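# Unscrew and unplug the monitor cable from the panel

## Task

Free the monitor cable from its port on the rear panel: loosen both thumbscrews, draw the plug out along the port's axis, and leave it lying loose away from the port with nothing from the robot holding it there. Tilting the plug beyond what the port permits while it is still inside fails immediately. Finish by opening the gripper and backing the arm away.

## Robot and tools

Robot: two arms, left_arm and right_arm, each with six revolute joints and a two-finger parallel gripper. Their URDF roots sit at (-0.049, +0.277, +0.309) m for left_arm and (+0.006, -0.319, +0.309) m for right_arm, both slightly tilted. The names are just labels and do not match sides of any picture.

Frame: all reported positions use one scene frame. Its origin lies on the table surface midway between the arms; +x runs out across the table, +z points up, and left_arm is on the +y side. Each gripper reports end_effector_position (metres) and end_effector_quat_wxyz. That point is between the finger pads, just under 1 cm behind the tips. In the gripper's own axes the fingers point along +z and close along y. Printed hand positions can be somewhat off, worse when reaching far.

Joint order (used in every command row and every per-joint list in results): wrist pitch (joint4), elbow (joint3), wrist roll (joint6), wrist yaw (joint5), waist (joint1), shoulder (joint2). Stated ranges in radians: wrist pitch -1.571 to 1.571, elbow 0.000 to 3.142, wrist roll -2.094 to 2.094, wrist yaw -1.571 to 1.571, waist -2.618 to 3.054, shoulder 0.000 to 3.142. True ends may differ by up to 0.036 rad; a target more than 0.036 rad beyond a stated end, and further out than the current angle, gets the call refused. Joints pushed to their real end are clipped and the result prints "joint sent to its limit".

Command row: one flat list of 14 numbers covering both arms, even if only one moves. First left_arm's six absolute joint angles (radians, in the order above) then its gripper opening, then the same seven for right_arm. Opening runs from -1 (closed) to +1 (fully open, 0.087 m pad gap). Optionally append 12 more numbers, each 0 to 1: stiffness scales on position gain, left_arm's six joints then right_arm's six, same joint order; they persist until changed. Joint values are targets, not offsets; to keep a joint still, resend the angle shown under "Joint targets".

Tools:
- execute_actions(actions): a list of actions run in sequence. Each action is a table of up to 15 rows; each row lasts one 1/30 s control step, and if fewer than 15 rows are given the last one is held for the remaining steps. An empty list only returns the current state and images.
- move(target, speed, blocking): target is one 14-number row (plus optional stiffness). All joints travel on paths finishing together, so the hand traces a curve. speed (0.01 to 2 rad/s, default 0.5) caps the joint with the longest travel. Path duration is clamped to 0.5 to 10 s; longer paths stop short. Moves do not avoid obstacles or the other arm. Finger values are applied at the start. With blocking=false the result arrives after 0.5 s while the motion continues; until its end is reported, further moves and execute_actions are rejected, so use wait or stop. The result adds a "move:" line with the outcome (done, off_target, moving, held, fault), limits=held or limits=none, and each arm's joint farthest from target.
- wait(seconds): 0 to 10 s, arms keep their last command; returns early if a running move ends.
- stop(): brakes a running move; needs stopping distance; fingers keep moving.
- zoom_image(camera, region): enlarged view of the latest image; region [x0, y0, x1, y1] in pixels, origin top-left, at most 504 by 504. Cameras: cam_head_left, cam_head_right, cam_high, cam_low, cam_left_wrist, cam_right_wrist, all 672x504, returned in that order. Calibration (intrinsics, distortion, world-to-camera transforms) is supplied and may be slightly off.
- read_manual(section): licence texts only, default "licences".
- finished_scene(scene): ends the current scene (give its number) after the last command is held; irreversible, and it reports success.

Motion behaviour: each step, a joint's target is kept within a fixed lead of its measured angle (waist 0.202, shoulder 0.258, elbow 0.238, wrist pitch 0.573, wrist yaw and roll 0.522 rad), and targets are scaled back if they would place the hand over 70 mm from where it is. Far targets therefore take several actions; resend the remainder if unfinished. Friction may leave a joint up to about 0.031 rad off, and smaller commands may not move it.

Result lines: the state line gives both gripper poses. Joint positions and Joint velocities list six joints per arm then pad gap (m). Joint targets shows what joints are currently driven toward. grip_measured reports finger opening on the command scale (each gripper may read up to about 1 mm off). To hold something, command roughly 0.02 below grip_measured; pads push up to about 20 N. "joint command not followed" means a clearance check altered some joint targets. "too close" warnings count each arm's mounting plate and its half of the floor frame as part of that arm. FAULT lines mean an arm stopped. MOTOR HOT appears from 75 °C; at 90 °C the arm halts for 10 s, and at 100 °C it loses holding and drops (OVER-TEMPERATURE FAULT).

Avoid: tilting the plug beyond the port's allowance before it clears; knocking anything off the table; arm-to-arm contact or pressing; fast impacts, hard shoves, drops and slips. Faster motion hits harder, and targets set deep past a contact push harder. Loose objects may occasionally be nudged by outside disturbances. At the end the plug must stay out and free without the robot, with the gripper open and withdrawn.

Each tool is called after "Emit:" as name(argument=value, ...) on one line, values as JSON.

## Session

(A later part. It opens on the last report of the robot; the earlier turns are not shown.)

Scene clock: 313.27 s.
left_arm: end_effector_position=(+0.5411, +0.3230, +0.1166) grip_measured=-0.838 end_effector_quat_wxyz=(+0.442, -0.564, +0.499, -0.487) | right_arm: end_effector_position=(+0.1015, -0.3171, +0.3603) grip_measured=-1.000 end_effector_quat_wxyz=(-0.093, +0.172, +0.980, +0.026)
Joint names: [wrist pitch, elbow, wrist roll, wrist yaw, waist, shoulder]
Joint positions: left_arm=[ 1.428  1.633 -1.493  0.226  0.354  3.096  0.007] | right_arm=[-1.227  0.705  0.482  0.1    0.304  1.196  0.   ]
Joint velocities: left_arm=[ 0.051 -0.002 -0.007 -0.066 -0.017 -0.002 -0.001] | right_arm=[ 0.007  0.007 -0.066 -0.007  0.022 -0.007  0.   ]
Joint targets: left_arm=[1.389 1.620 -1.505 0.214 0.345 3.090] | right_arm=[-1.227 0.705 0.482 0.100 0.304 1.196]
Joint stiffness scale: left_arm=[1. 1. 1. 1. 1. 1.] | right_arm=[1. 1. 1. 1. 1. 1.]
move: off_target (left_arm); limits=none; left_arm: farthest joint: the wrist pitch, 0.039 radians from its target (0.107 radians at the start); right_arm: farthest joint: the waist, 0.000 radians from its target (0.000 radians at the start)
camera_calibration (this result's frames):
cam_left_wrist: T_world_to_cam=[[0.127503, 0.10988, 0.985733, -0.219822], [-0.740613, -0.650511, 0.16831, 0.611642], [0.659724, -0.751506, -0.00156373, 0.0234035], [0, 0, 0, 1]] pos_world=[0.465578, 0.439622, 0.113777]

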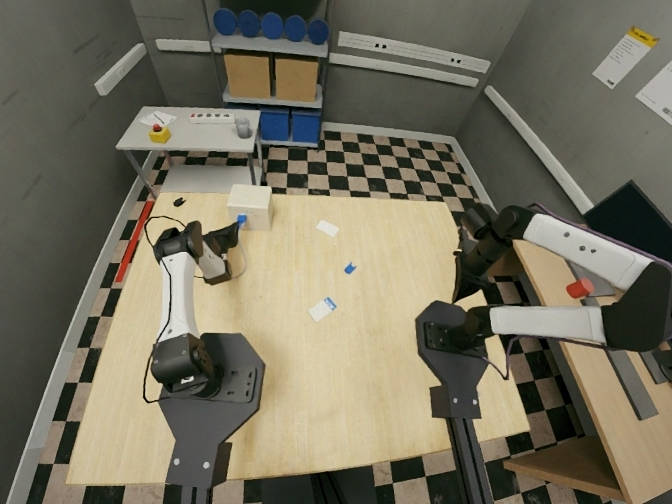

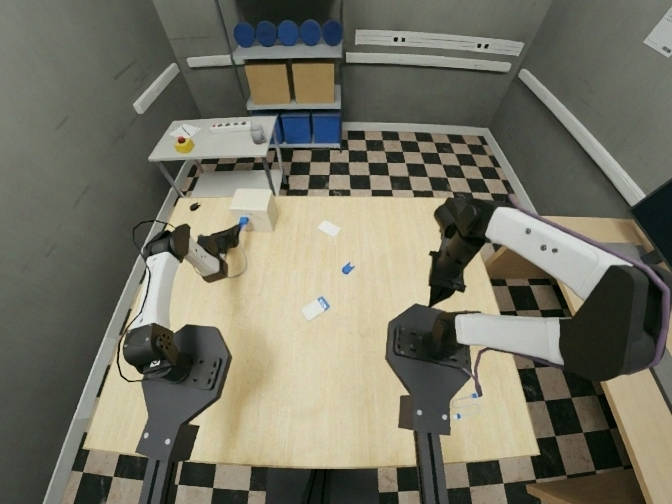

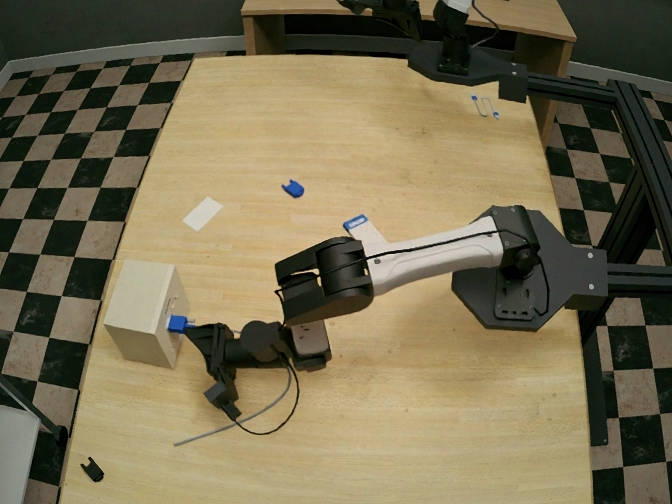

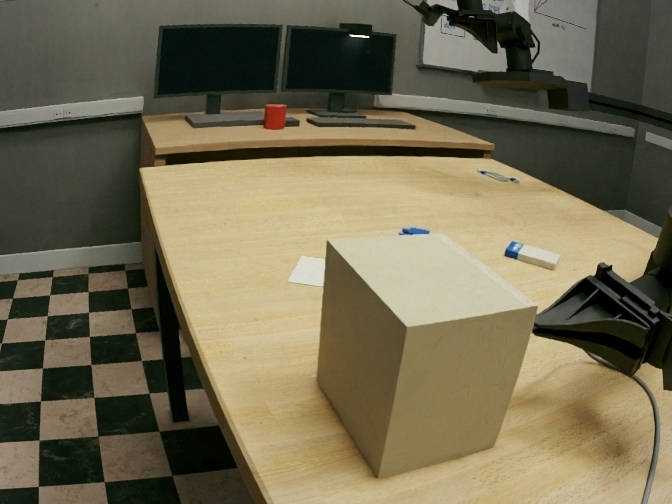

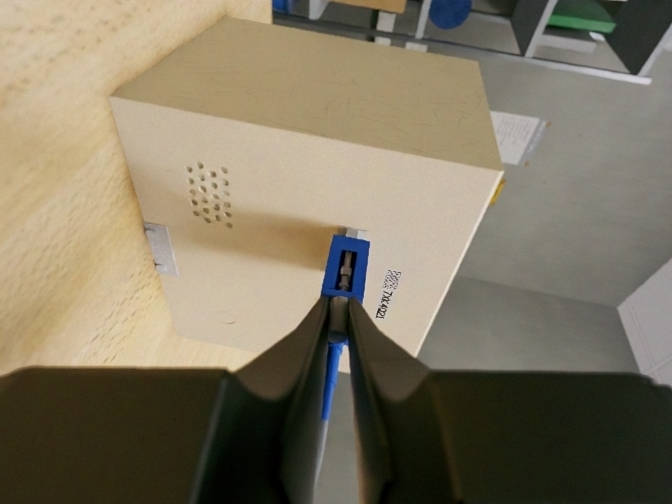

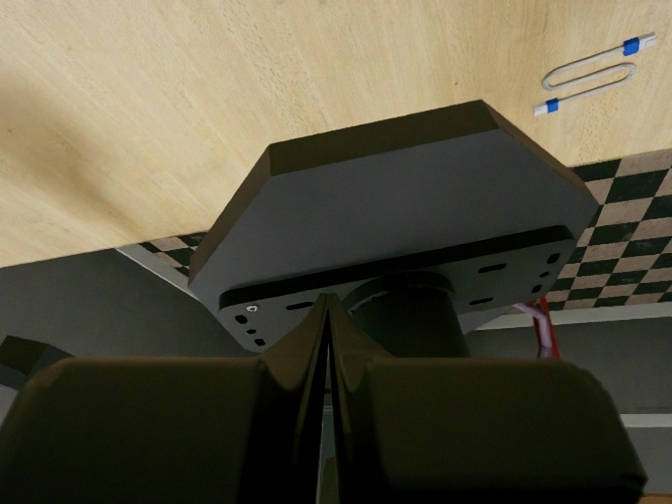

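Emit:
execute_actions(actions=[[[1.42,1.63,-1.5,0.22,0.347,3.09,0.2,-1.227,0.705,0.482,0.1,0.304,1.196,-1]],
[[1.44,1.63,-1.4,0.24,0.347,3.09,0.2,-1.227,0.705,0.482,0.1,0.304,1.196,-1],[1.44,1.63,-1.4,0.24,0.347,3.09,0.2,-1.227,0.705,0.482,0.1,0.304,1.196,-1],[1.47,1.63,-1.25,0.25,0.347,3.09,0.2,-1.227,0.705,0.482,0.1,0.304,1.196,-1],[1.47,1.63,-1.25,0.25,0.347,3.09,0.2,-1.227,0.705,0.482,0.1,0.304,1.196,-1],[1.5,1.63,-1.1,0.265,0.347,3.09,0.2,-1.227,0.705,0.482,0.1,0.304,1.196,-1]],
[[1.52,1.63,-0.95,0.285,0.347,3.09,0.2,-1.227,0.705,0.482,0.1,0.304,1.196,-1],[1.52,1.63,-0.95,0.285,0.347,3.09,0.2,-1.227,0.705,0.482,0.1,0.304,1.196,-1],[1.54,1.63,-0.8,0.305,0.347,3.09,0.2,-1.227,0.705,0.482,0.1,0.304,1.196,-1],[1.54,1.63,-0.8,0.305,0.347,3.09,0.2,-1.227,0.705,0.482,0.1,0.304,1.196,-1],[1.552,1.63,-0.7,0.325,0.347,3.09,0.2,-1.227,0.705,0.482,0.1,0.304,1.196,-1]],
[[1.552,1.63,-0.7,0.325,0.347,3.09,-1,-1.227,0.705,0.482,0.1,0.304,1.196,-1]],
[[1.53,1.63,-0.71,0.305,0.347,3.09,-1,-1.227,0.705,0.482,0.1,0.304,1.196,-1],[1.525,1.63,-0.753,0.296,0.347,3.09,-1,-1.227,0.705,0.482,0.1,0.304,1.196,-1],[1.519,1.63,-0.795,0.288,0.347,3.09,-1,-1.227,0.705,0.482,0.1,0.304,1.196,-1],[1.514,1.63,-0.837,0.281,0.347,3.09,-1,-1.227,0.705,0.482,0.1,0.304,1.196,-1],[1.507,1.63,-0.879,0.274,0.347,3.09,-1,-1.227,0.705,0.482,0.1,0.304,1.196,-1],[1.501,1.63,-0.921,0.267,0.347,3.09,-1,-1.227,0.705,0.482,0.1,0.304,1.196,-1],[1.495,1.63,-0.963,0.261,0.347,3.09,-1,-1.227,0.705,0.482,0.1,0.304,1.196,-1],[1.488,1.63,-1.005,0.255,0.347,3.09,-1,-1.227,0.705,0.482,0.1,0.304,1.196,-1]],
[[1.481,1.63,-1.047,0.249,0.347,3.09,-1,-1.227,0.705,0.482,0.1,0.304,1.196,-1],[1.474,1.63,-1.089,0.244,0.347,3.09,-1,-1.227,0.705,0.482,0.1,0.304,1.196,-1],[1.467,1.63,-1.131,0.239,0.347,3.09,-1,-1.227,0.705,0.482,0.1,0.304,1.196,-1],[1.459,1.63,-1.173,0.234,0.347,3.09,-1,-1.227,0.705,0.482,0.1,0.304,1.196,-1],[1.452,1.63,-1.215,0.23,0.347,3.09,-1,-1.227,0.705,0.482,0.1,0.304,1.196,-1],[1.444,1.63,-1.257,0.227,0.347,3.09,-1,-1.227,0.705,0.482,0.1,0.304,1.196,-1],[1.437,1.63,-1.299,0.224,0.347,3.09,-1,-1.227,0.705,0.482,0.1,0.304,1.196,-1]],
[[1.429,1.63,-1.341,0.221,0.347,3.09,-1,-1.227,0.705,0.482,0.1,0.304,1.196,-1],[1.421,1.63,-1.383,0.219,0.347,3.09,-1,-1.227,0.705,0.482,0.1,0.304,1.196,-1],[1.413,1.63,-1.425,0.217,0.347,3.09,-1,-1.227,0.705,0.482,0.1,0.304,1.196,-1],[1.405,1.63,-1.467,0.215,0.347,3.09,-1,-1.227,0.705,0.482,0.1,0.304,1.196,-1],[1.397,1.63,-1.509,0.214,0.347,3.09,-1,-1.227,0.705,0.482,0.1,0.304,1.196,-1],[1.389,1.63,-1.551,0.214,0.347,3.09,-1,-1.227,0.705,0.482,0.1,0.304,1.196,-1]],
[[1.42,1.63,-1.5,0.22,0.347,3.09,0.2,-1.227,0.705,0.482,0.1,0.304,1.196,-1]]])

Emit:
zoom_image(camera="cam_left_wrist", region=[260, 190, 440, 370])

Scene clock: 320.27 s.
left_arm: end_effector_position=(+0.5411, +0.3223, +0.1165) grip_measured=+0.200 end_effector_quat_wxyz=(+0.437, -0.567, +0.497, -0.490) | right_arm: end_effector_position=(+0.1015, -0.3171, +0.3603) grip_measured=-1.000 end_effector_quat_wxyz=(-0.093, +0.172, +0.980, +0.026)
Joint names: [wrist pitch, elbow, wrist roll, wrist yaw, waist, shoulder]
Joint positions: left_arm=[ 1.423  1.633 -1.505  0.231  0.354  3.095  0.052] | right_arm=[-1.227  0.705  0.482  0.1    0.304  1.196  0.   ]
Joint velocities: left_arm=[-0.081 -0.012  0.066  0.007  0.002  0.002  0.   ] | right_arm=[-0.022  0.002  0.007  0.037 -0.012 -0.002  0.   ]
Joint targets: left_arm=[1.420 1.630 -1.500 0.220 0.347 3.090] | right_arm=[-1.227 0.705 0.482 0.100 0.304 1.196]
Joint stiffness scale: left_arm=[1. 1. 1. 1. 1. 1.] | right_arm=[1. 1. 1. 1. 1. 1.]
camera_calibration (this result's frames):
cam_left_wrist: T_world_to_cam=[[0.130916, 0.122629, 0.98378, -0.225385], [-0.742084, -0.645891, 0.179264, 0.609162], [0.657398, -0.753516, 0.00644379, 0.0238213], [0, 0, 0, 1]] pos_world=[0.465896, 0.439041, 0.112375]

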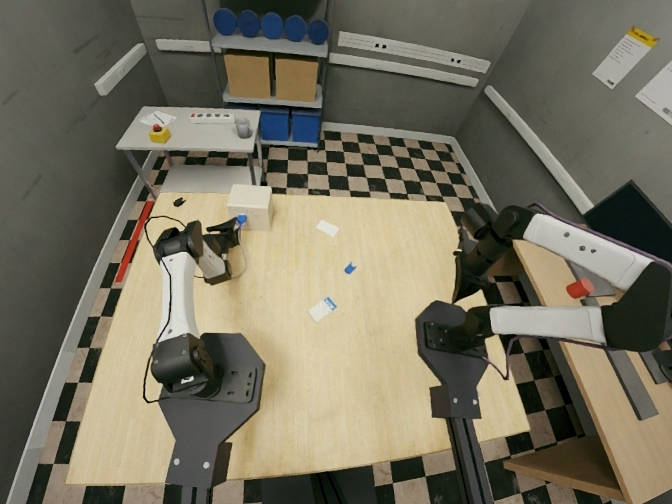

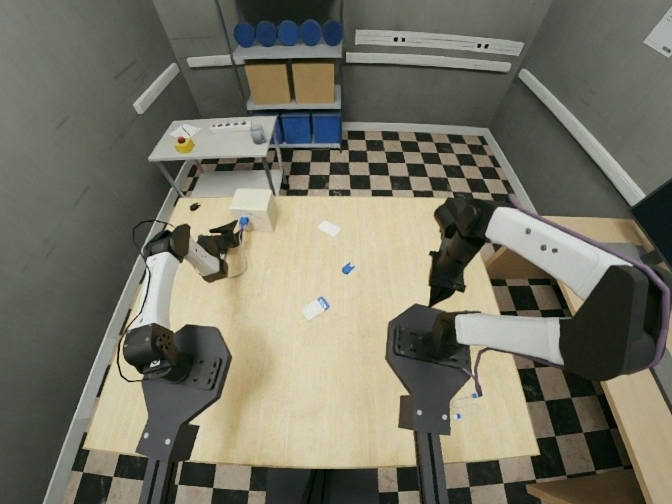

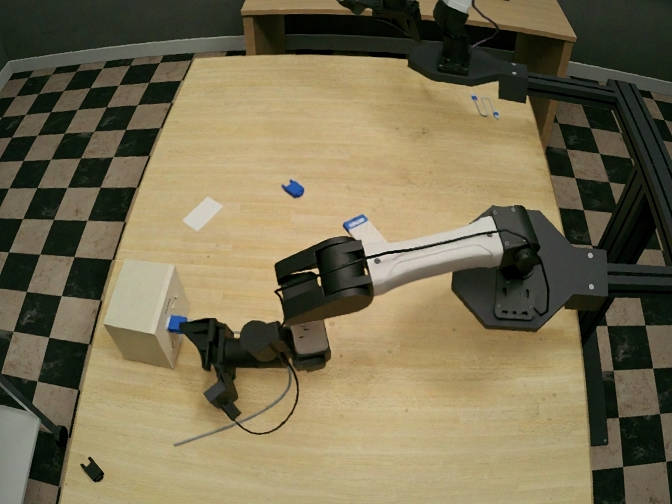

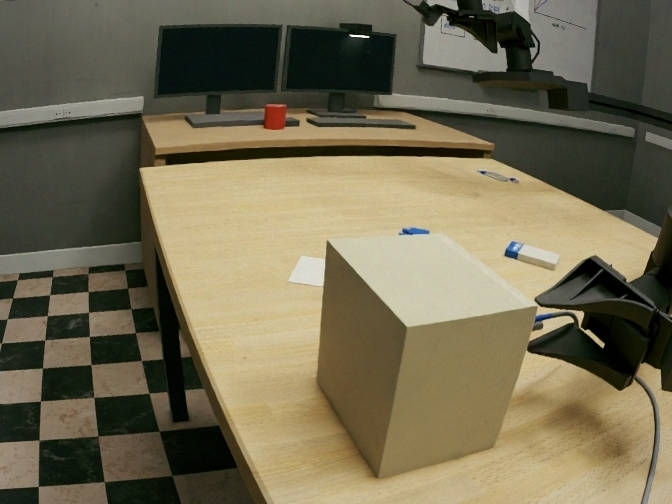

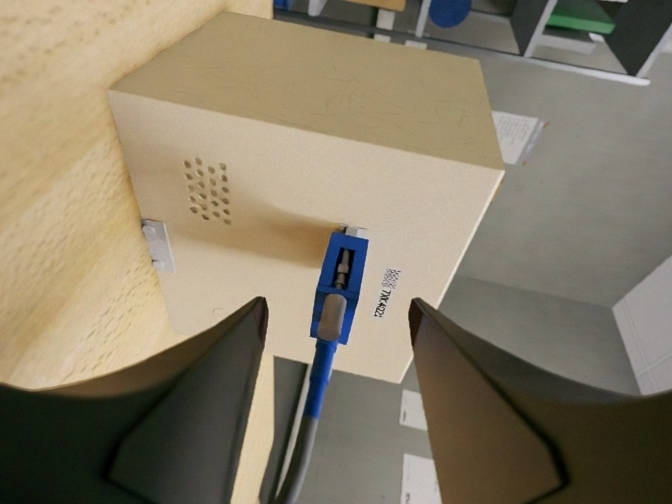

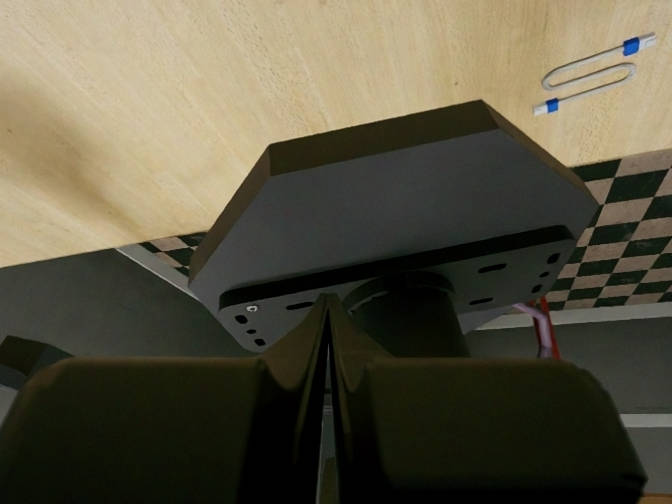

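Region (260, 190, 440, 370) of cam_left_wrist's 672x504 image, scaled by 2.800, with more detail than that image has.

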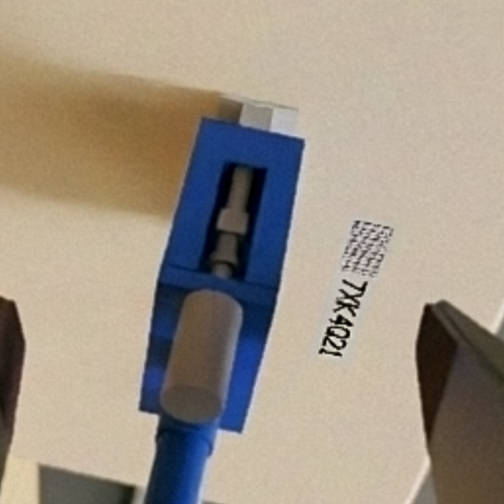

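Emit:
zoom_image(camera="cam_left_wrist", region=[300, 220, 380, 350])

Region (300, 220, 380, 350) of cam_left_wrist's 672x504 image, scaled by 3.877, with more detail than that image has; it fills the left 310 columns of this view, and the rest is white.

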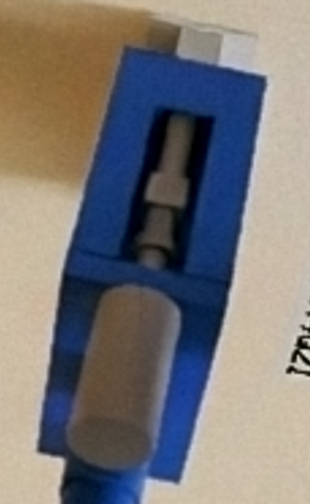

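Emit:
execute_actions(actions=[
[[1.44,1.63,-1.4,0.24,0.347,3.09,0.2,-1.227,0.705,0.482,0.1,0.304,1.196,-1],[1.47,1.63,-1.25,0.25,0.347,3.09,0.2,-1.227,0.705,0.482,0.1,0.304,1.196,-1],[1.5,1.63,-1.1,0.265,0.347,3.09,0.2,-1.227,0.705,0.482,0.1,0.304,1.196,-1]],
[[1.52,1.63,-0.95,0.285,0.347,3.09,0.2,-1.227,0.705,0.482,0.1,0.304,1.196,-1],[1.54,1.63,-0.8,0.305,0.347,3.09,0.2,-1.227,0.705,0.482,0.1,0.304,1.196,-1],[1.552,1.63,-0.7,0.325,0.347,3.09,0.2,-1.227,0.705,0.482,0.1,0.304,1.196,-1]],
[[1.552,1.63,-0.7,0.325,0.347,3.09,-1,-1.227,0.705,0.482,0.1,0.304,1.196,-1]],
[[1.525,1.63,-0.753,0.296,0.347,3.09,-1,-1.227,0.705,0.482,0.1,0.304,1.196,-1],[1.514,1.63,-0.837,0.281,0.347,3.09,-1,-1.227,0.705,0.482,0.1,0.304,1.196,-1],[1.501,1.63,-0.921,0.267,0.347,3.09,-1,-1.227,0.705,0.482,0.1,0.304,1.196,-1]],
[[1.488,1.63,-1.005,0.255,0.347,3.09,-1,-1.227,0.705,0.482,0.1,0.304,1.196,-1],[1.474,1.63,-1.089,0.244,0.347,3.09,-1,-1.227,0.705,0.482,0.1,0.304,1.196,-1],[1.459,1.63,-1.173,0.234,0.347,3.09,-1,-1.227,0.705,0.482,0.1,0.304,1.196,-1]],
[[1.444,1.63,-1.257,0.227,0.347,3.09,-1,-1.227,0.705,0.482,0.1,0.304,1.196,-1],[1.429,1.63,-1.341,0.221,0.347,3.09,-1,-1.227,0.705,0.482,0.1,0.304,1.196,-1],[1.413,1.63,-1.425,0.217,0.347,3.09,-1,-1.227,0.705,0.482,0.1,0.304,1.196,-1]],
[[1.397,1.63,-1.509,0.214,0.347,3.09,-1,-1.227,0.705,0.482,0.1,0.304,1.196,-1],[1.381,1.63,-1.59,0.214,0.347,3.09,-1,-1.227,0.705,0.482,0.1,0.304,1.196,-1]],
[[1.4,1.63,-1.59,0.22,0.347,3.09,0.2,-1.227,0.705,0.482,0.1,0.304,1.196,-1]],
[[1.44,1.63,-1.4,0.24,0.347,3.09,0.2,-1.227,0.705,0.482,0.1,0.304,1.196,-1],[1.47,1.63,-1.25,0.25,0.347,3.09,0.2,-1.227,0.705,0.482,0.1,0.304,1.196,-1],[1.5,1.63,-1.1,0.265,0.347,3.09,0.2,-1.227,0.705,0.482,0.1,0.304,1.196,-1]],
[[1.52,1.63,-0.95,0.285,0.347,3.09,0.2,-1.227,0.705,0.482,0.1,0.304,1.196,-1],[1.54,1.63,-0.8,0.305,0.347,3.09,0.2,-1.227,0.705,0.482,0.1,0.304,1.196,-1],[1.552,1.63,-0.7,0.325,0.347,3.09,0.2,-1.227,0.705,0.482,0.1,0.304,1.196,-1]],
[[1.552,1.63,-0.7,0.325,0.347,3.09,-1,-1.227,0.705,0.482,0.1,0.304,1.196,-1]],
[[1.525,1.63,-0.753,0.296,0.347,3.09,-1,-1.227,0.705,0.482,0.1,0.304,1.196,-1],[1.514,1.63,-0.837,0.281,0.347,3.09,-1,-1.227,0.705,0.482,0.1,0.304,1.196,-1],[1.501,1.63,-0.921,0.267,0.347,3.09,-1,-1.227,0.705,0.482,0.1,0.304,1.196,-1]],
[[1.488,1.63,-1.005,0.255,0.347,3.09,-1,-1.227,0.705,0.482,0.1,0.304,1.196,-1],[1.474,1.63,-1.089,0.244,0.347,3.09,-1,-1.227,0.705,0.482,0.1,0.304,1.196,-1],[1.459,1.63,-1.173,0.234,0.347,3.09,-1,-1.227,0.705,0.482,0.1,0.304,1.196,-1]],
[[1.444,1.63,-1.257,0.227,0.347,3.09,-1,-1.227,0.705,0.482,0.1,0.304,1.196,-1],[1.429,1.63,-1.341,0.221,0.347,3.09,-1,-1.227,0.705,0.482,0.1,0.304,1.196,-1],[1.413,1.63,-1.425,0.217,0.347,3.09,-1,-1.227,0.705,0.482,0.1,0.304,1.196,-1]],
[[1.397,1.63,-1.509,0.214,0.347,3.09,-1,-1.227,0.705,0.482,0.1,0.304,1.196,-1],[1.381,1.63,-1.59,0.214,0.347,3.09,-1,-1.227,0.705,0.482,0.1,0.304,1.196,-1]],
[[1.4,1.63,-1.59,0.22,0.347,3.09,0.2,-1.227,0.705,0.482,0.1,0.304,1.196,-1]],
[[1.44,1.63,-1.4,0.24,0.347,3.09,0.2,-1.227,0.705,0.482,0.1,0.304,1.196,-1],[1.47,1.63,-1.25,0.25,0.347,3.09,0.2,-1.227,0.705,0.482,0.1,0.304,1.196,-1],[1.5,1.63,-1.1,0.265,0.347,3.09,0.2,-1.227,0.705,0.482,0.1,0.304,1.196,-1]],
[[1.52,1.63,-0.95,0.285,0.347,3.09,0.2,-1.227,0.705,0.482,0.1,0.304,1.196,-1],[1.54,1.63,-0.8,0.305,0.347,3.09,0.2,-1.227,0.705,0.482,0.1,0.304,1.196,-1],[1.552,1.63,-0.7,0.325,0.347,3.09,0.2,-1.227,0.705,0.482,0.1,0.304,1.196,-1]],
[[1.552,1.63,-0.7,0.325,0.347,3.09,-1,-1.227,0.705,0.482,0.1,0.304,1.196,-1]],
[[1.525,1.63,-0.753,0.296,0.347,3.09,-1,-1.227,0.705,0.482,0.1,0.304,1.196,-1],[1.514,1.63,-0.837,0.281,0.347,3.09,-1,-1.227,0.705,0.482,0.1,0.304,1.196,-1],[1.501,1.63,-0.921,0.267,0.347,3.09,-1,-1.227,0.705,0.482,0.1,0.304,1.196,-1]],
[[1.488,1.63,-1.005,0.255,0.347,3.09,-1,-1.227,0.705,0.482,0.1,0.304,1.196,-1],[1.474,1.63,-1.089,0.244,0.347,3.09,-1,-1.227,0.705,0.482,0.1,0.304,1.196,-1],[1.459,1.63,-1.173,0.234,0.347,3.09,-1,-1.227,0.705,0.482,0.1,0.304,1.196,-1]],
[[1.444,1.63,-1.257,0.227,0.347,3.09,-1,-1.227,0.705,0.482,0.1,0.304,1.196,-1],[1.429,1.63,-1.341,0.221,0.347,3.09,-1,-1.227,0.705,0.482,0.1,0.304,1.196,-1],[1.413,1.63,-1.425,0.217,0.347,3.09,-1,-1.227,0.705,0.482,0.1,0.304,1.196,-1]],
[[1.397,1.63,-1.509,0.214,0.347,3.09,-1,-1.227,0.705,0.482,0.1,0.304,1.196,-1],[1.381,1.63,-1.59,0.214,0.347,3.09,-1,-1.227,0.705,0.482,0.1,0.304,1.196,-1]],
[[1.4,1.63,-1.59,0.22,0.347,3.09,0.2,-1.227,0.705,0.482,0.1,0.304,1.196,-1]],
[[1.425,1.63,-1.5,0.22,0.347,3.09,0.2,-1.227,0.705,0.482,0.1,0.304,1.196,-1]]])

Emit:
zoom_image(camera="cam_left_wrist", region=[300, 220, 380, 350])

Scene clock: 339.53 s.
left_arm: end_effector_position=(+0.5417, +0.3228, +0.1170) grip_measured=+0.200 end_effector_quat_wxyz=(+0.437, -0.568, +0.497, -0.490) | right_arm: end_effector_position=(+0.1015, -0.3171, +0.3603) grip_measured=-1.000 end_effector_quat_wxyz=(-0.093, +0.172, +0.980, +0.026)
Joint names: [wrist pitch, elbow, wrist roll, wrist yaw, waist, shoulder]
Joint positions: left_arm=[ 1.42   1.633 -1.507  0.228  0.353  3.093  0.052] | right_arm=[-1.227  0.705  0.482  0.1    0.304  1.196  0.   ]
Joint velocities: left_arm=[-0.066  0.002  0.051  0.022 -0.002  0.002 -0.002] | right_arm=[ 0.022  0.022  0.11   0.051 -0.012 -0.012  0.   ]
Joint targets: left_arm=[1.425 1.630 -1.500 0.220 0.347 3.090] | right_arm=[-1.227 0.705 0.482 0.100 0.304 1.196]
Joint stiffness scale: left_arm=[1. 1. 1. 1. 1. 1.] | right_arm=[1. 1. 1. 1. 1. 1.]
camera_calibration (this result's frames):
cam_left_wrist: T_world_to_cam=[[0.131775, 0.124675, 0.983408, -0.22702], [-0.740089, -0.647617, 0.181275, 0.609092], [0.659472, -0.751697, 0.00693086, 0.0220323], [0, 0, 0, 1]] pos_world=[0.466168, 0.439324, 0.112687]

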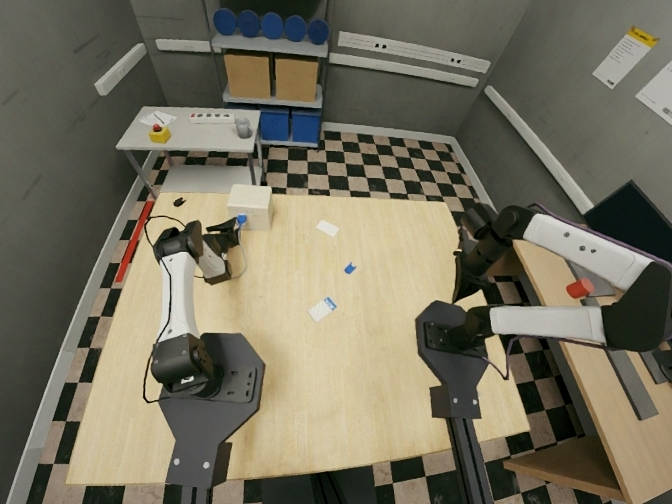

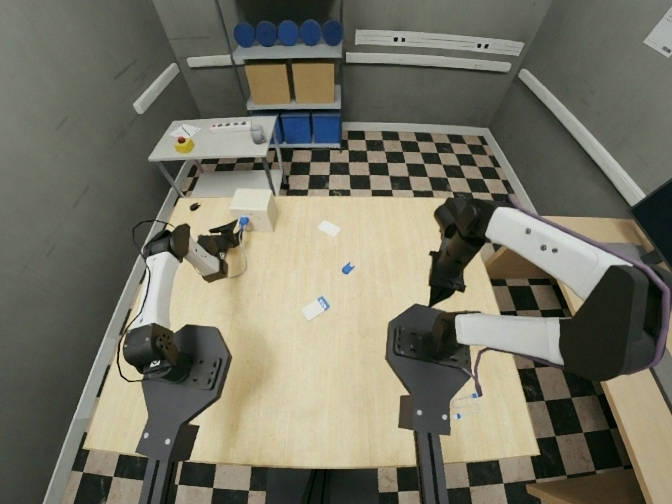

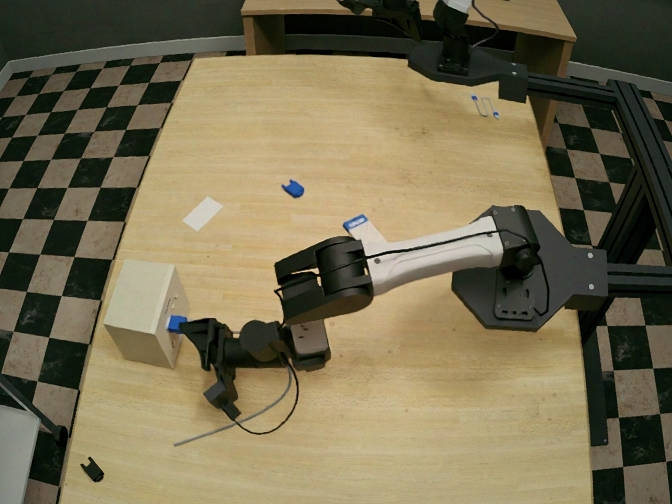

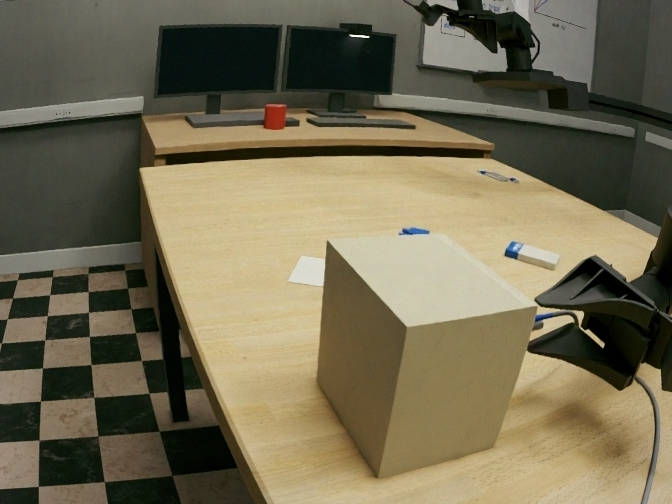

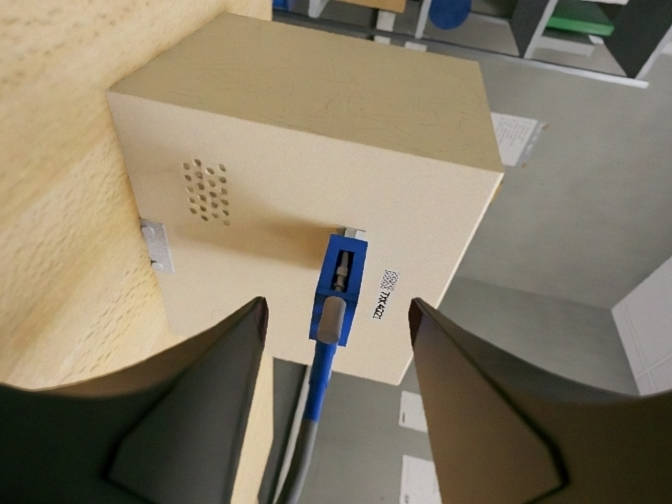

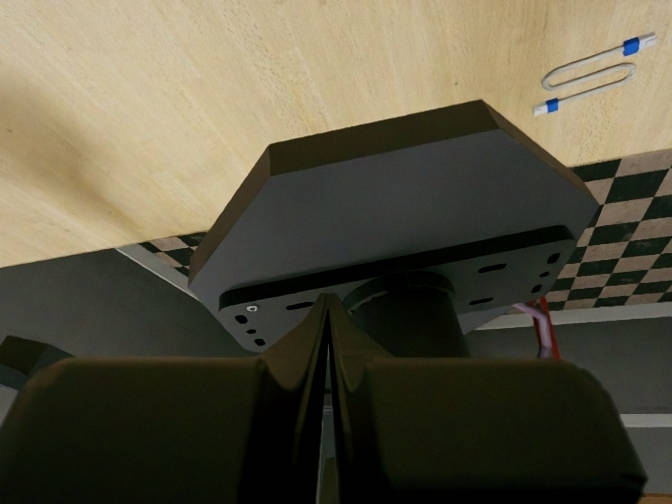

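Region (300, 220, 380, 350) of cam_left_wrist's 672x504 image, scaled by 3.877, with more detail than that image has; it fills the left 310 columns of this view, and the rest is white.

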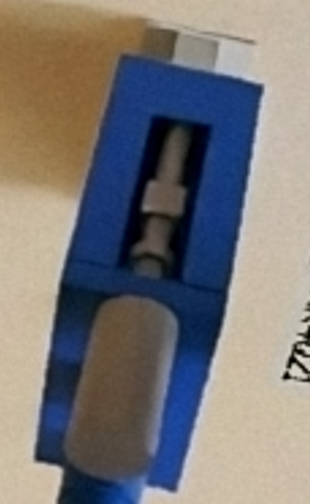

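Emit:
execute_actions(actions=[
[[1.39,1.635,-1.55,0.235,0.345,3.11,0.2,-1.227,0.705,0.482,0.1,0.304,1.196,-1]],
[[1.36,1.64,-1.6,0.245,0.345,3.13,0.2,-1.227,0.705,0.482,0.1,0.304,1.196,-1]],
[[1.33,1.64,-1.6,0.245,0.345,3.13,0.2,-1.227,0.705,0.482,0.1,0.304,1.196,-1],[1.31,1.64,-1.6,0.245,0.345,3.13,0.2,-1.227,0.705,0.482,0.1,0.304,1.196,-1],[1.29,1.64,-1.6,0.245,0.345,3.13,0.2,-1.227,0.705,0.482,0.1,0.304,1.196,-1],[1.27,1.64,-1.6,0.245,0.345,3.13,0.2,-1.227,0.705,0.482,0.1,0.304,1.196,-1]]])

Emit:
move(target=[1.27,1.64,-1.6,0.245,0.384,3.13,0.2,-1.227,0.705,0.482,0.1,0.304,1.196,-1], speed=0.03)

Scene clock: 341.77 s.
left_arm: end_effector_position=(+0.5324, +0.3152, +0.0923) grip_measured=+0.200 end_effector_quat_wxyz=(-0.378, +0.614, -0.487, +0.493) | right_arm: end_effector_position=(+0.1015, -0.3171, +0.3603) grip_measured=-1.000 end_effector_quat_wxyz=(-0.093, +0.172, +0.980, +0.026)
Joint names: [wrist pitch, elbow, wrist roll, wrist yaw, waist, shoulder]
Joint positions: left_arm=[ 1.345  1.633 -1.602  0.234  0.353  3.115  0.052] | right_arm=[-1.227  0.705  0.482  0.1    0.304  1.196  0.   ]
Joint velocities: left_arm=[ 0.051 -0.012 -0.051 -0.022  0.012 -0.007  0.001] | right_arm=[-0.007  0.007  0.022 -0.007 -0.002 -0.012  0.   ]
Joint targets: left_arm=[1.270 1.640 -1.600 0.245 0.345 3.130] | right_arm=[-1.227 0.705 0.482 0.100 0.304 1.196]
Joint stiffness scale: left_arm=[1. 1. 1. 1. 1. 1.] | right_arm=[1. 1. 1. 1. 1. 1.]
camera_calibration (this result's frames):
cam_left_wrist: T_world_to_cam=[[0.220635, 0.239672, 0.945451, -0.280635], [-0.719263, -0.614728, 0.323684, 0.56717], [0.658773, -0.751443, 0.036757, 0.0201587], [0, 0, 0, 1]] pos_world=[0.456582, 0.431064, 0.0810014]

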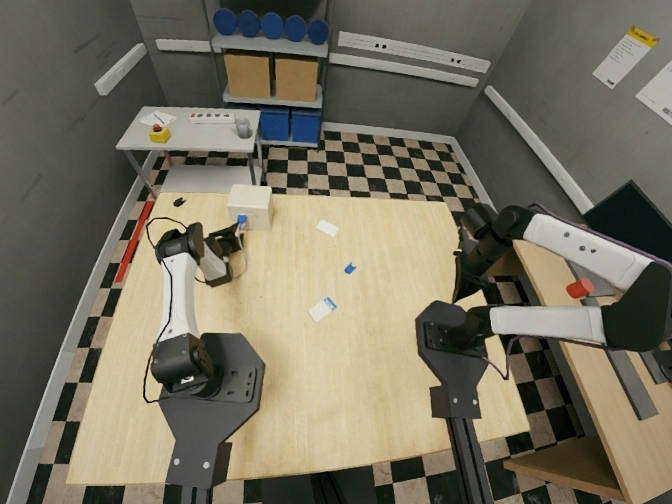

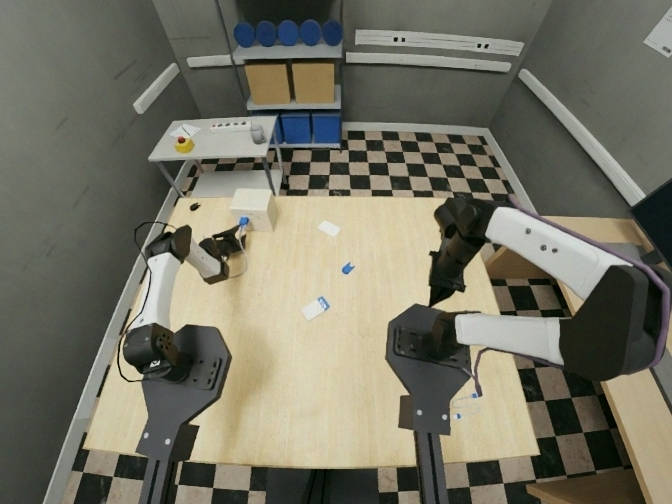

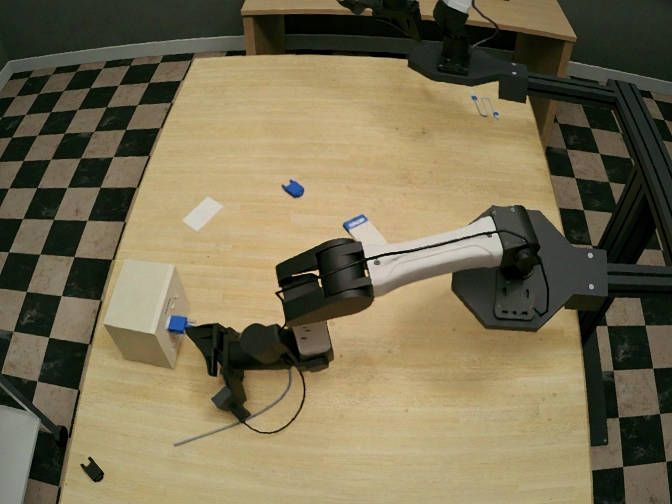

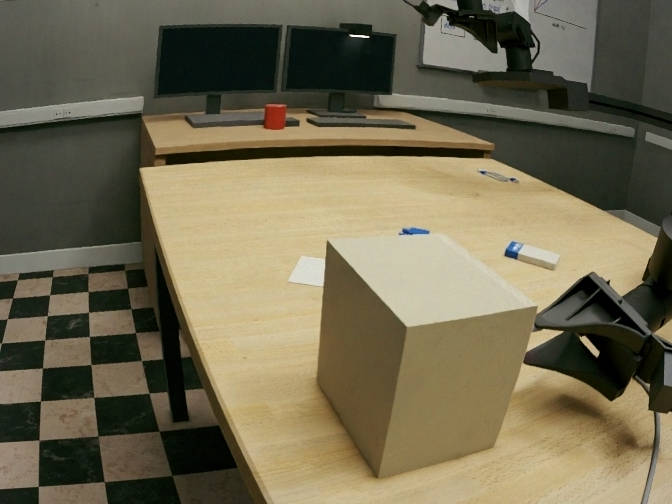

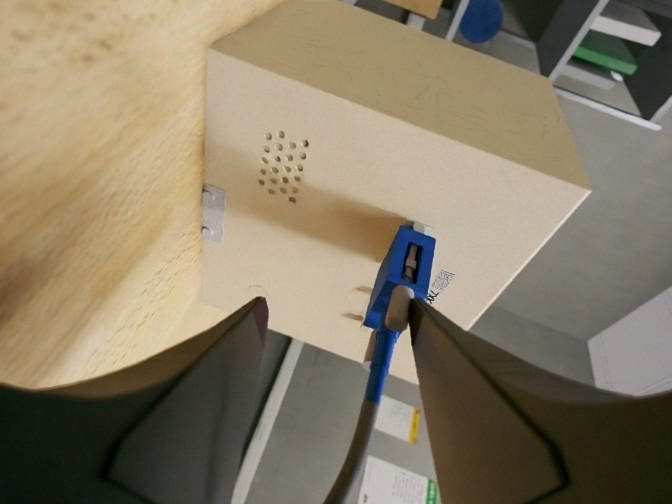

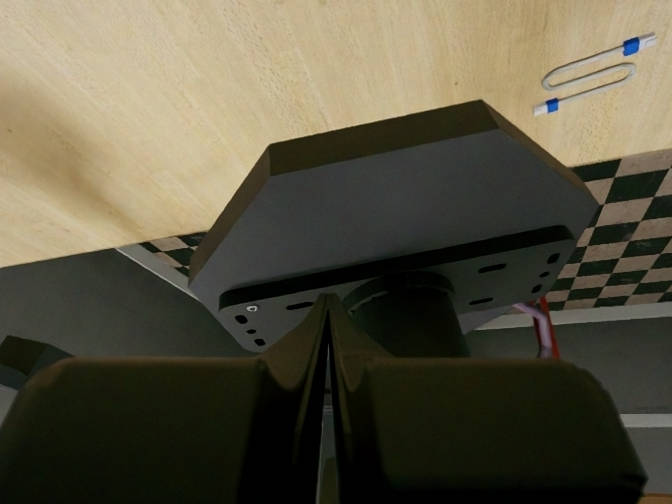

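Scene clock: 344.50 s.
left_arm: end_effector_position=(+0.5305, +0.3206, +0.0910) grip_measured=+0.200 end_effector_quat_wxyz=(-0.376, +0.615, -0.487, +0.494) | right_arm: end_effector_position=(+0.1015, -0.3171, +0.3603) grip_measured=-1.000 end_effector_quat_wxyz=(-0.093, +0.172, +0.980, +0.026)
Joint names: [wrist pitch, elbow, wrist roll, wrist yaw, waist, shoulder]
Joint positions: left_arm=[ 1.342  1.633 -1.602  0.251  0.367  3.115  0.052] | right_arm=[-1.227  0.705  0.482  0.1    0.304  1.196  0.   ]
Joint velocities: left_arm=[-0.007 -0.012  0.022 -0.066 -0.007  0.002 -0.   ] | right_arm=[-0.022 -0.007  0.022 -0.022  0.022 -0.002  0.   ]
Joint targets: left_arm=[1.270 1.640 -1.600 0.245 0.384 3.130] | right_arm=[-1.227 0.705 0.482 0.100 0.304 1.196]
Joint stiffness scale: left_arm=[1. 1. 1. 1. 1. 1.] | right_arm=[1. 1. 1. 1. 1. 1.]
move: off_target (left_arm); limits=none; left_arm: farthest joint: the wrist pitch, 0.072 radians from its target (0.075 radians at the start); right_arm: farthest joint: the waist, 0.000 radians from its target (0.000 radians at the start)
camera_calibration (this result's frames):
cam_left_wrist: T_world_to_cam=[[0.223017, 0.242563, 0.944154, -0.282341], [-0.71993, -0.612031, 0.32729, 0.568736], [0.65724, -0.752716, 0.0381353, 0.026557], [0, 0, 0, 1]] pos_world=[0.454962, 0.436559, 0.0794193]

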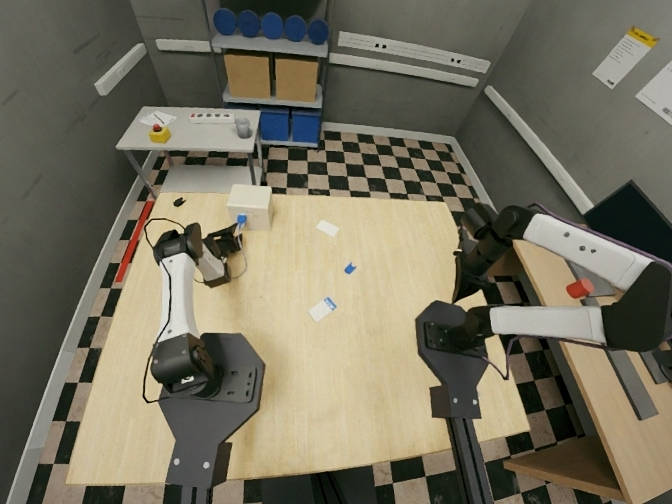

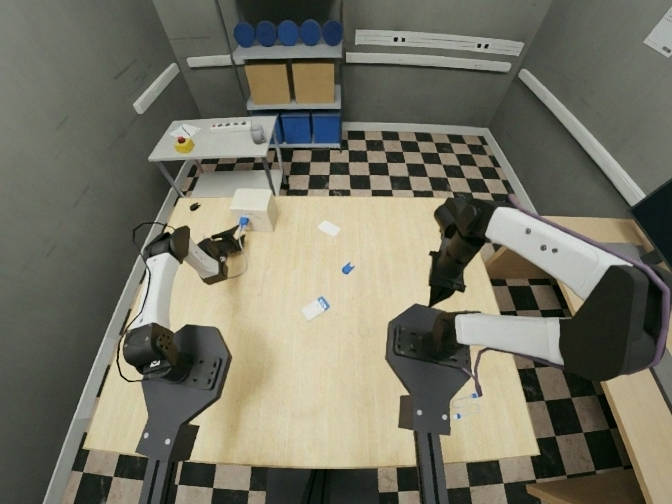

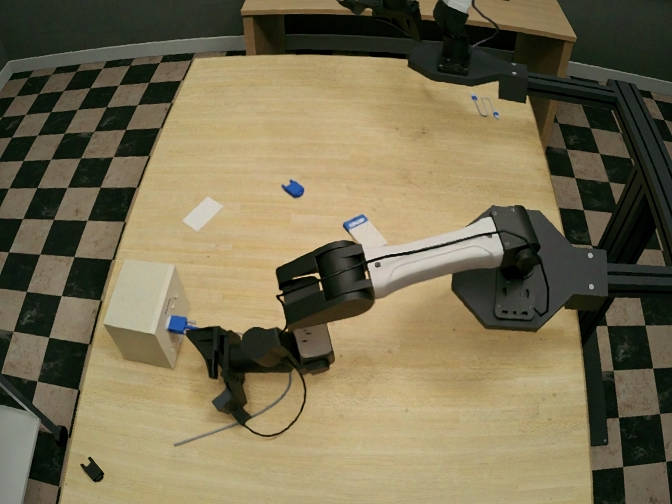

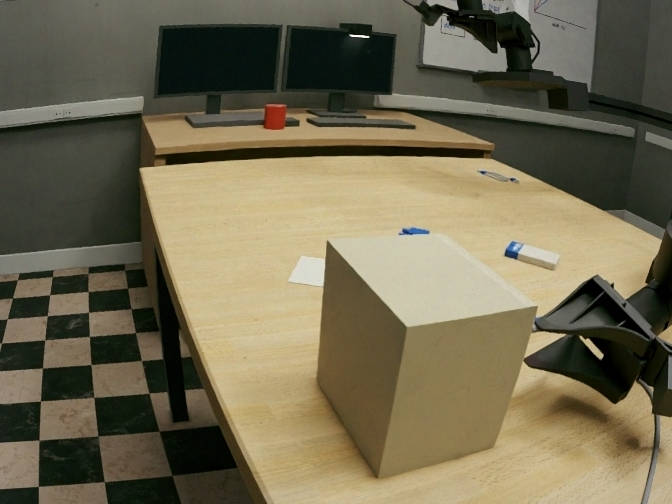

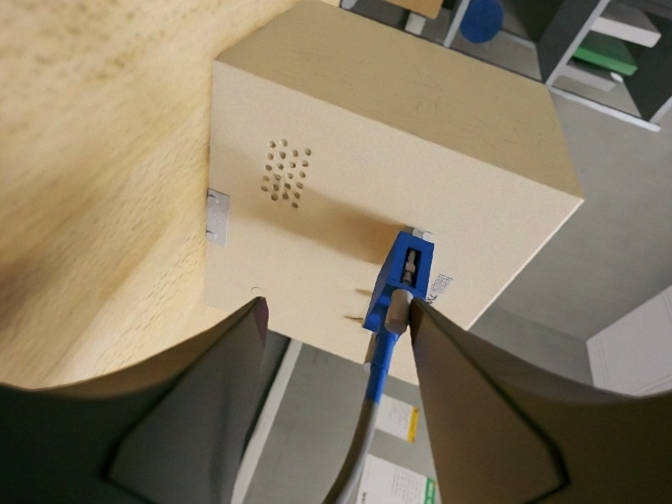

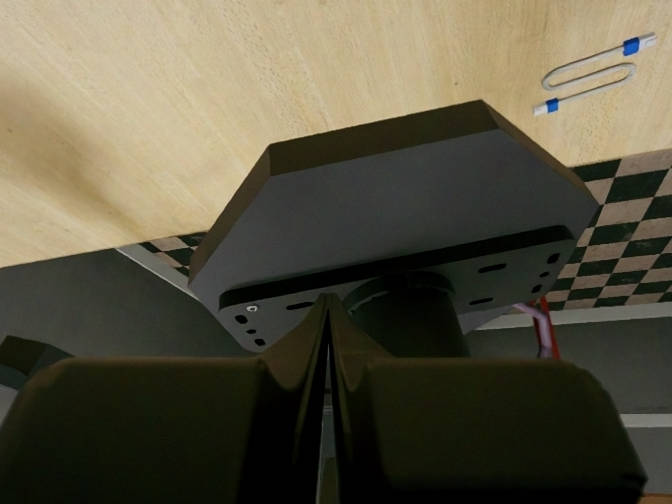

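Emit:
execute_actions(actions=[
[[1.38,1.63,-1.6,0.245,0.37,3.12,0.2,-1.227,0.705,0.482,0.1,0.304,1.196,-1]],
[[1.42,1.63,-1.5,0.24,0.355,3.1,0.2,-1.227,0.705,0.482,0.1,0.304,1.196,-1],[1.44,1.63,-1.4,0.24,0.35,3.09,0.2,-1.227,0.705,0.482,0.1,0.304,1.196,-1],[1.47,1.63,-1.25,0.25,0.346,3.085,0.2,-1.227,0.705,0.482,0.1,0.304,1.196,-1],[1.5,1.63,-1.1,0.265,0.346,3.085,0.2,-1.227,0.705,0.482,0.1,0.304,1.196,-1]],
[[1.52,1.63,-0.95,0.285,0.346,3.085,0.2,-1.227,0.705,0.482,0.1,0.304,1.196,-1],[1.54,1.63,-0.8,0.305,0.346,3.085,0.2,-1.227,0.705,0.482,0.1,0.304,1.196,-1],[1.552,1.63,-0.7,0.325,0.346,3.085,0.2,-1.227,0.705,0.482,0.1,0.304,1.196,-1]]])

Scene clock: 346.67 s.
left_arm: end_effector_position=(+0.5427, +0.3228, +0.1214) grip_measured=+0.200 end_effector_quat_wxyz=(+0.632, -0.285, +0.647, -0.318) | right_arm: end_effector_position=(+0.1015, -0.3171, +0.3603) grip_measured=-1.000 end_effector_quat_wxyz=(-0.093, +0.172, +0.980, +0.026)
Joint names: [wrist pitch, elbow, wrist roll, wrist yaw, waist, shoulder]
Joint positions: left_arm=[ 1.545  1.633 -0.724  0.312  0.352  3.087  0.052] | right_arm=[-1.227  0.705  0.482  0.1    0.304  1.196  0.   ]
Joint velocities: left_arm=[-0.022 -0.007  0.081  0.007 -0.027  0.012 -0.002] | right_arm=[-0.007  0.012 -0.037 -0.007 -0.007  0.017  0.   ]
Joint targets: left_arm=[1.552 1.630 -0.700 0.325 0.346 3.085] | right_arm=[-1.227 0.705 0.482 0.100 0.304 1.196]
Joint stiffness scale: left_arm=[1. 1. 1. 1. 1. 1.] | right_arm=[1. 1. 1. 1. 1. 1.]
camera_calibration (this result's frames):
cam_left_wrist: T_world_to_cam=[[-0.0387717, -0.635856, 0.770833, 0.132349], [-0.789269, -0.453608, -0.413877, 0.645358], [0.612823, -0.624441, -0.484274, 0.06517], [0, 0, 0, 1]] pos_world=[0.474555, 0.41759, 0.19664]

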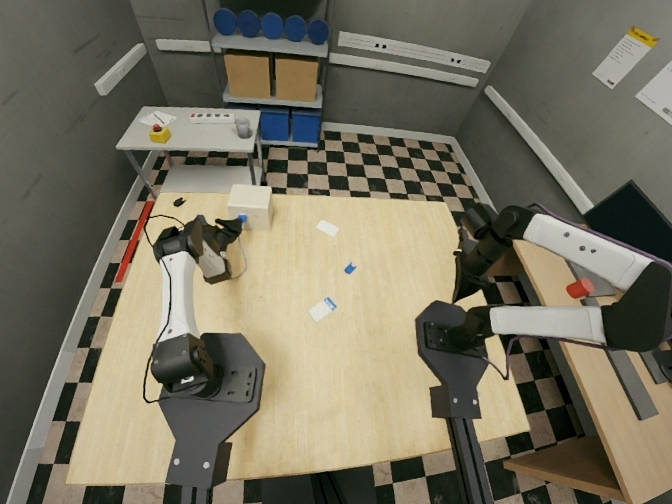

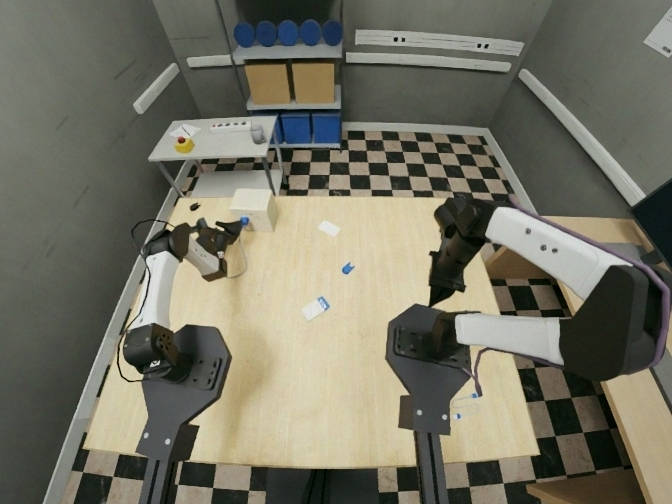

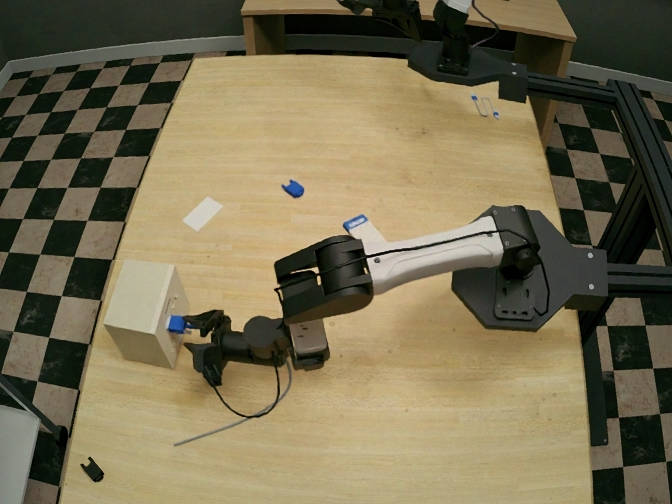

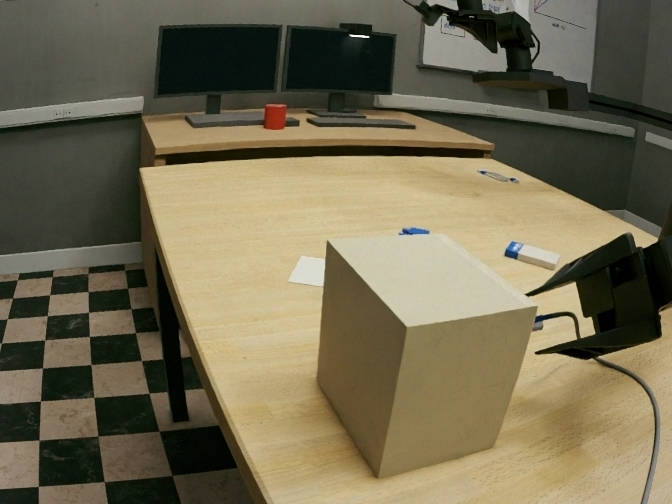

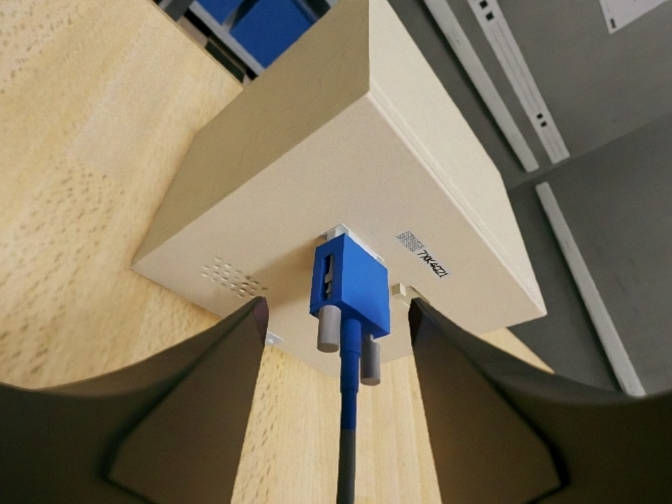

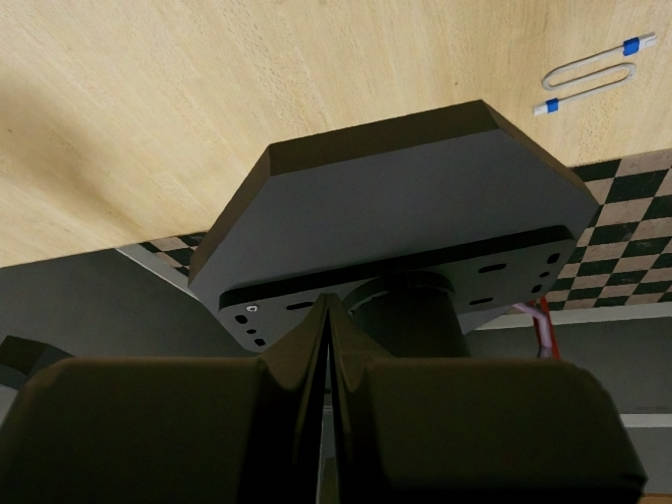

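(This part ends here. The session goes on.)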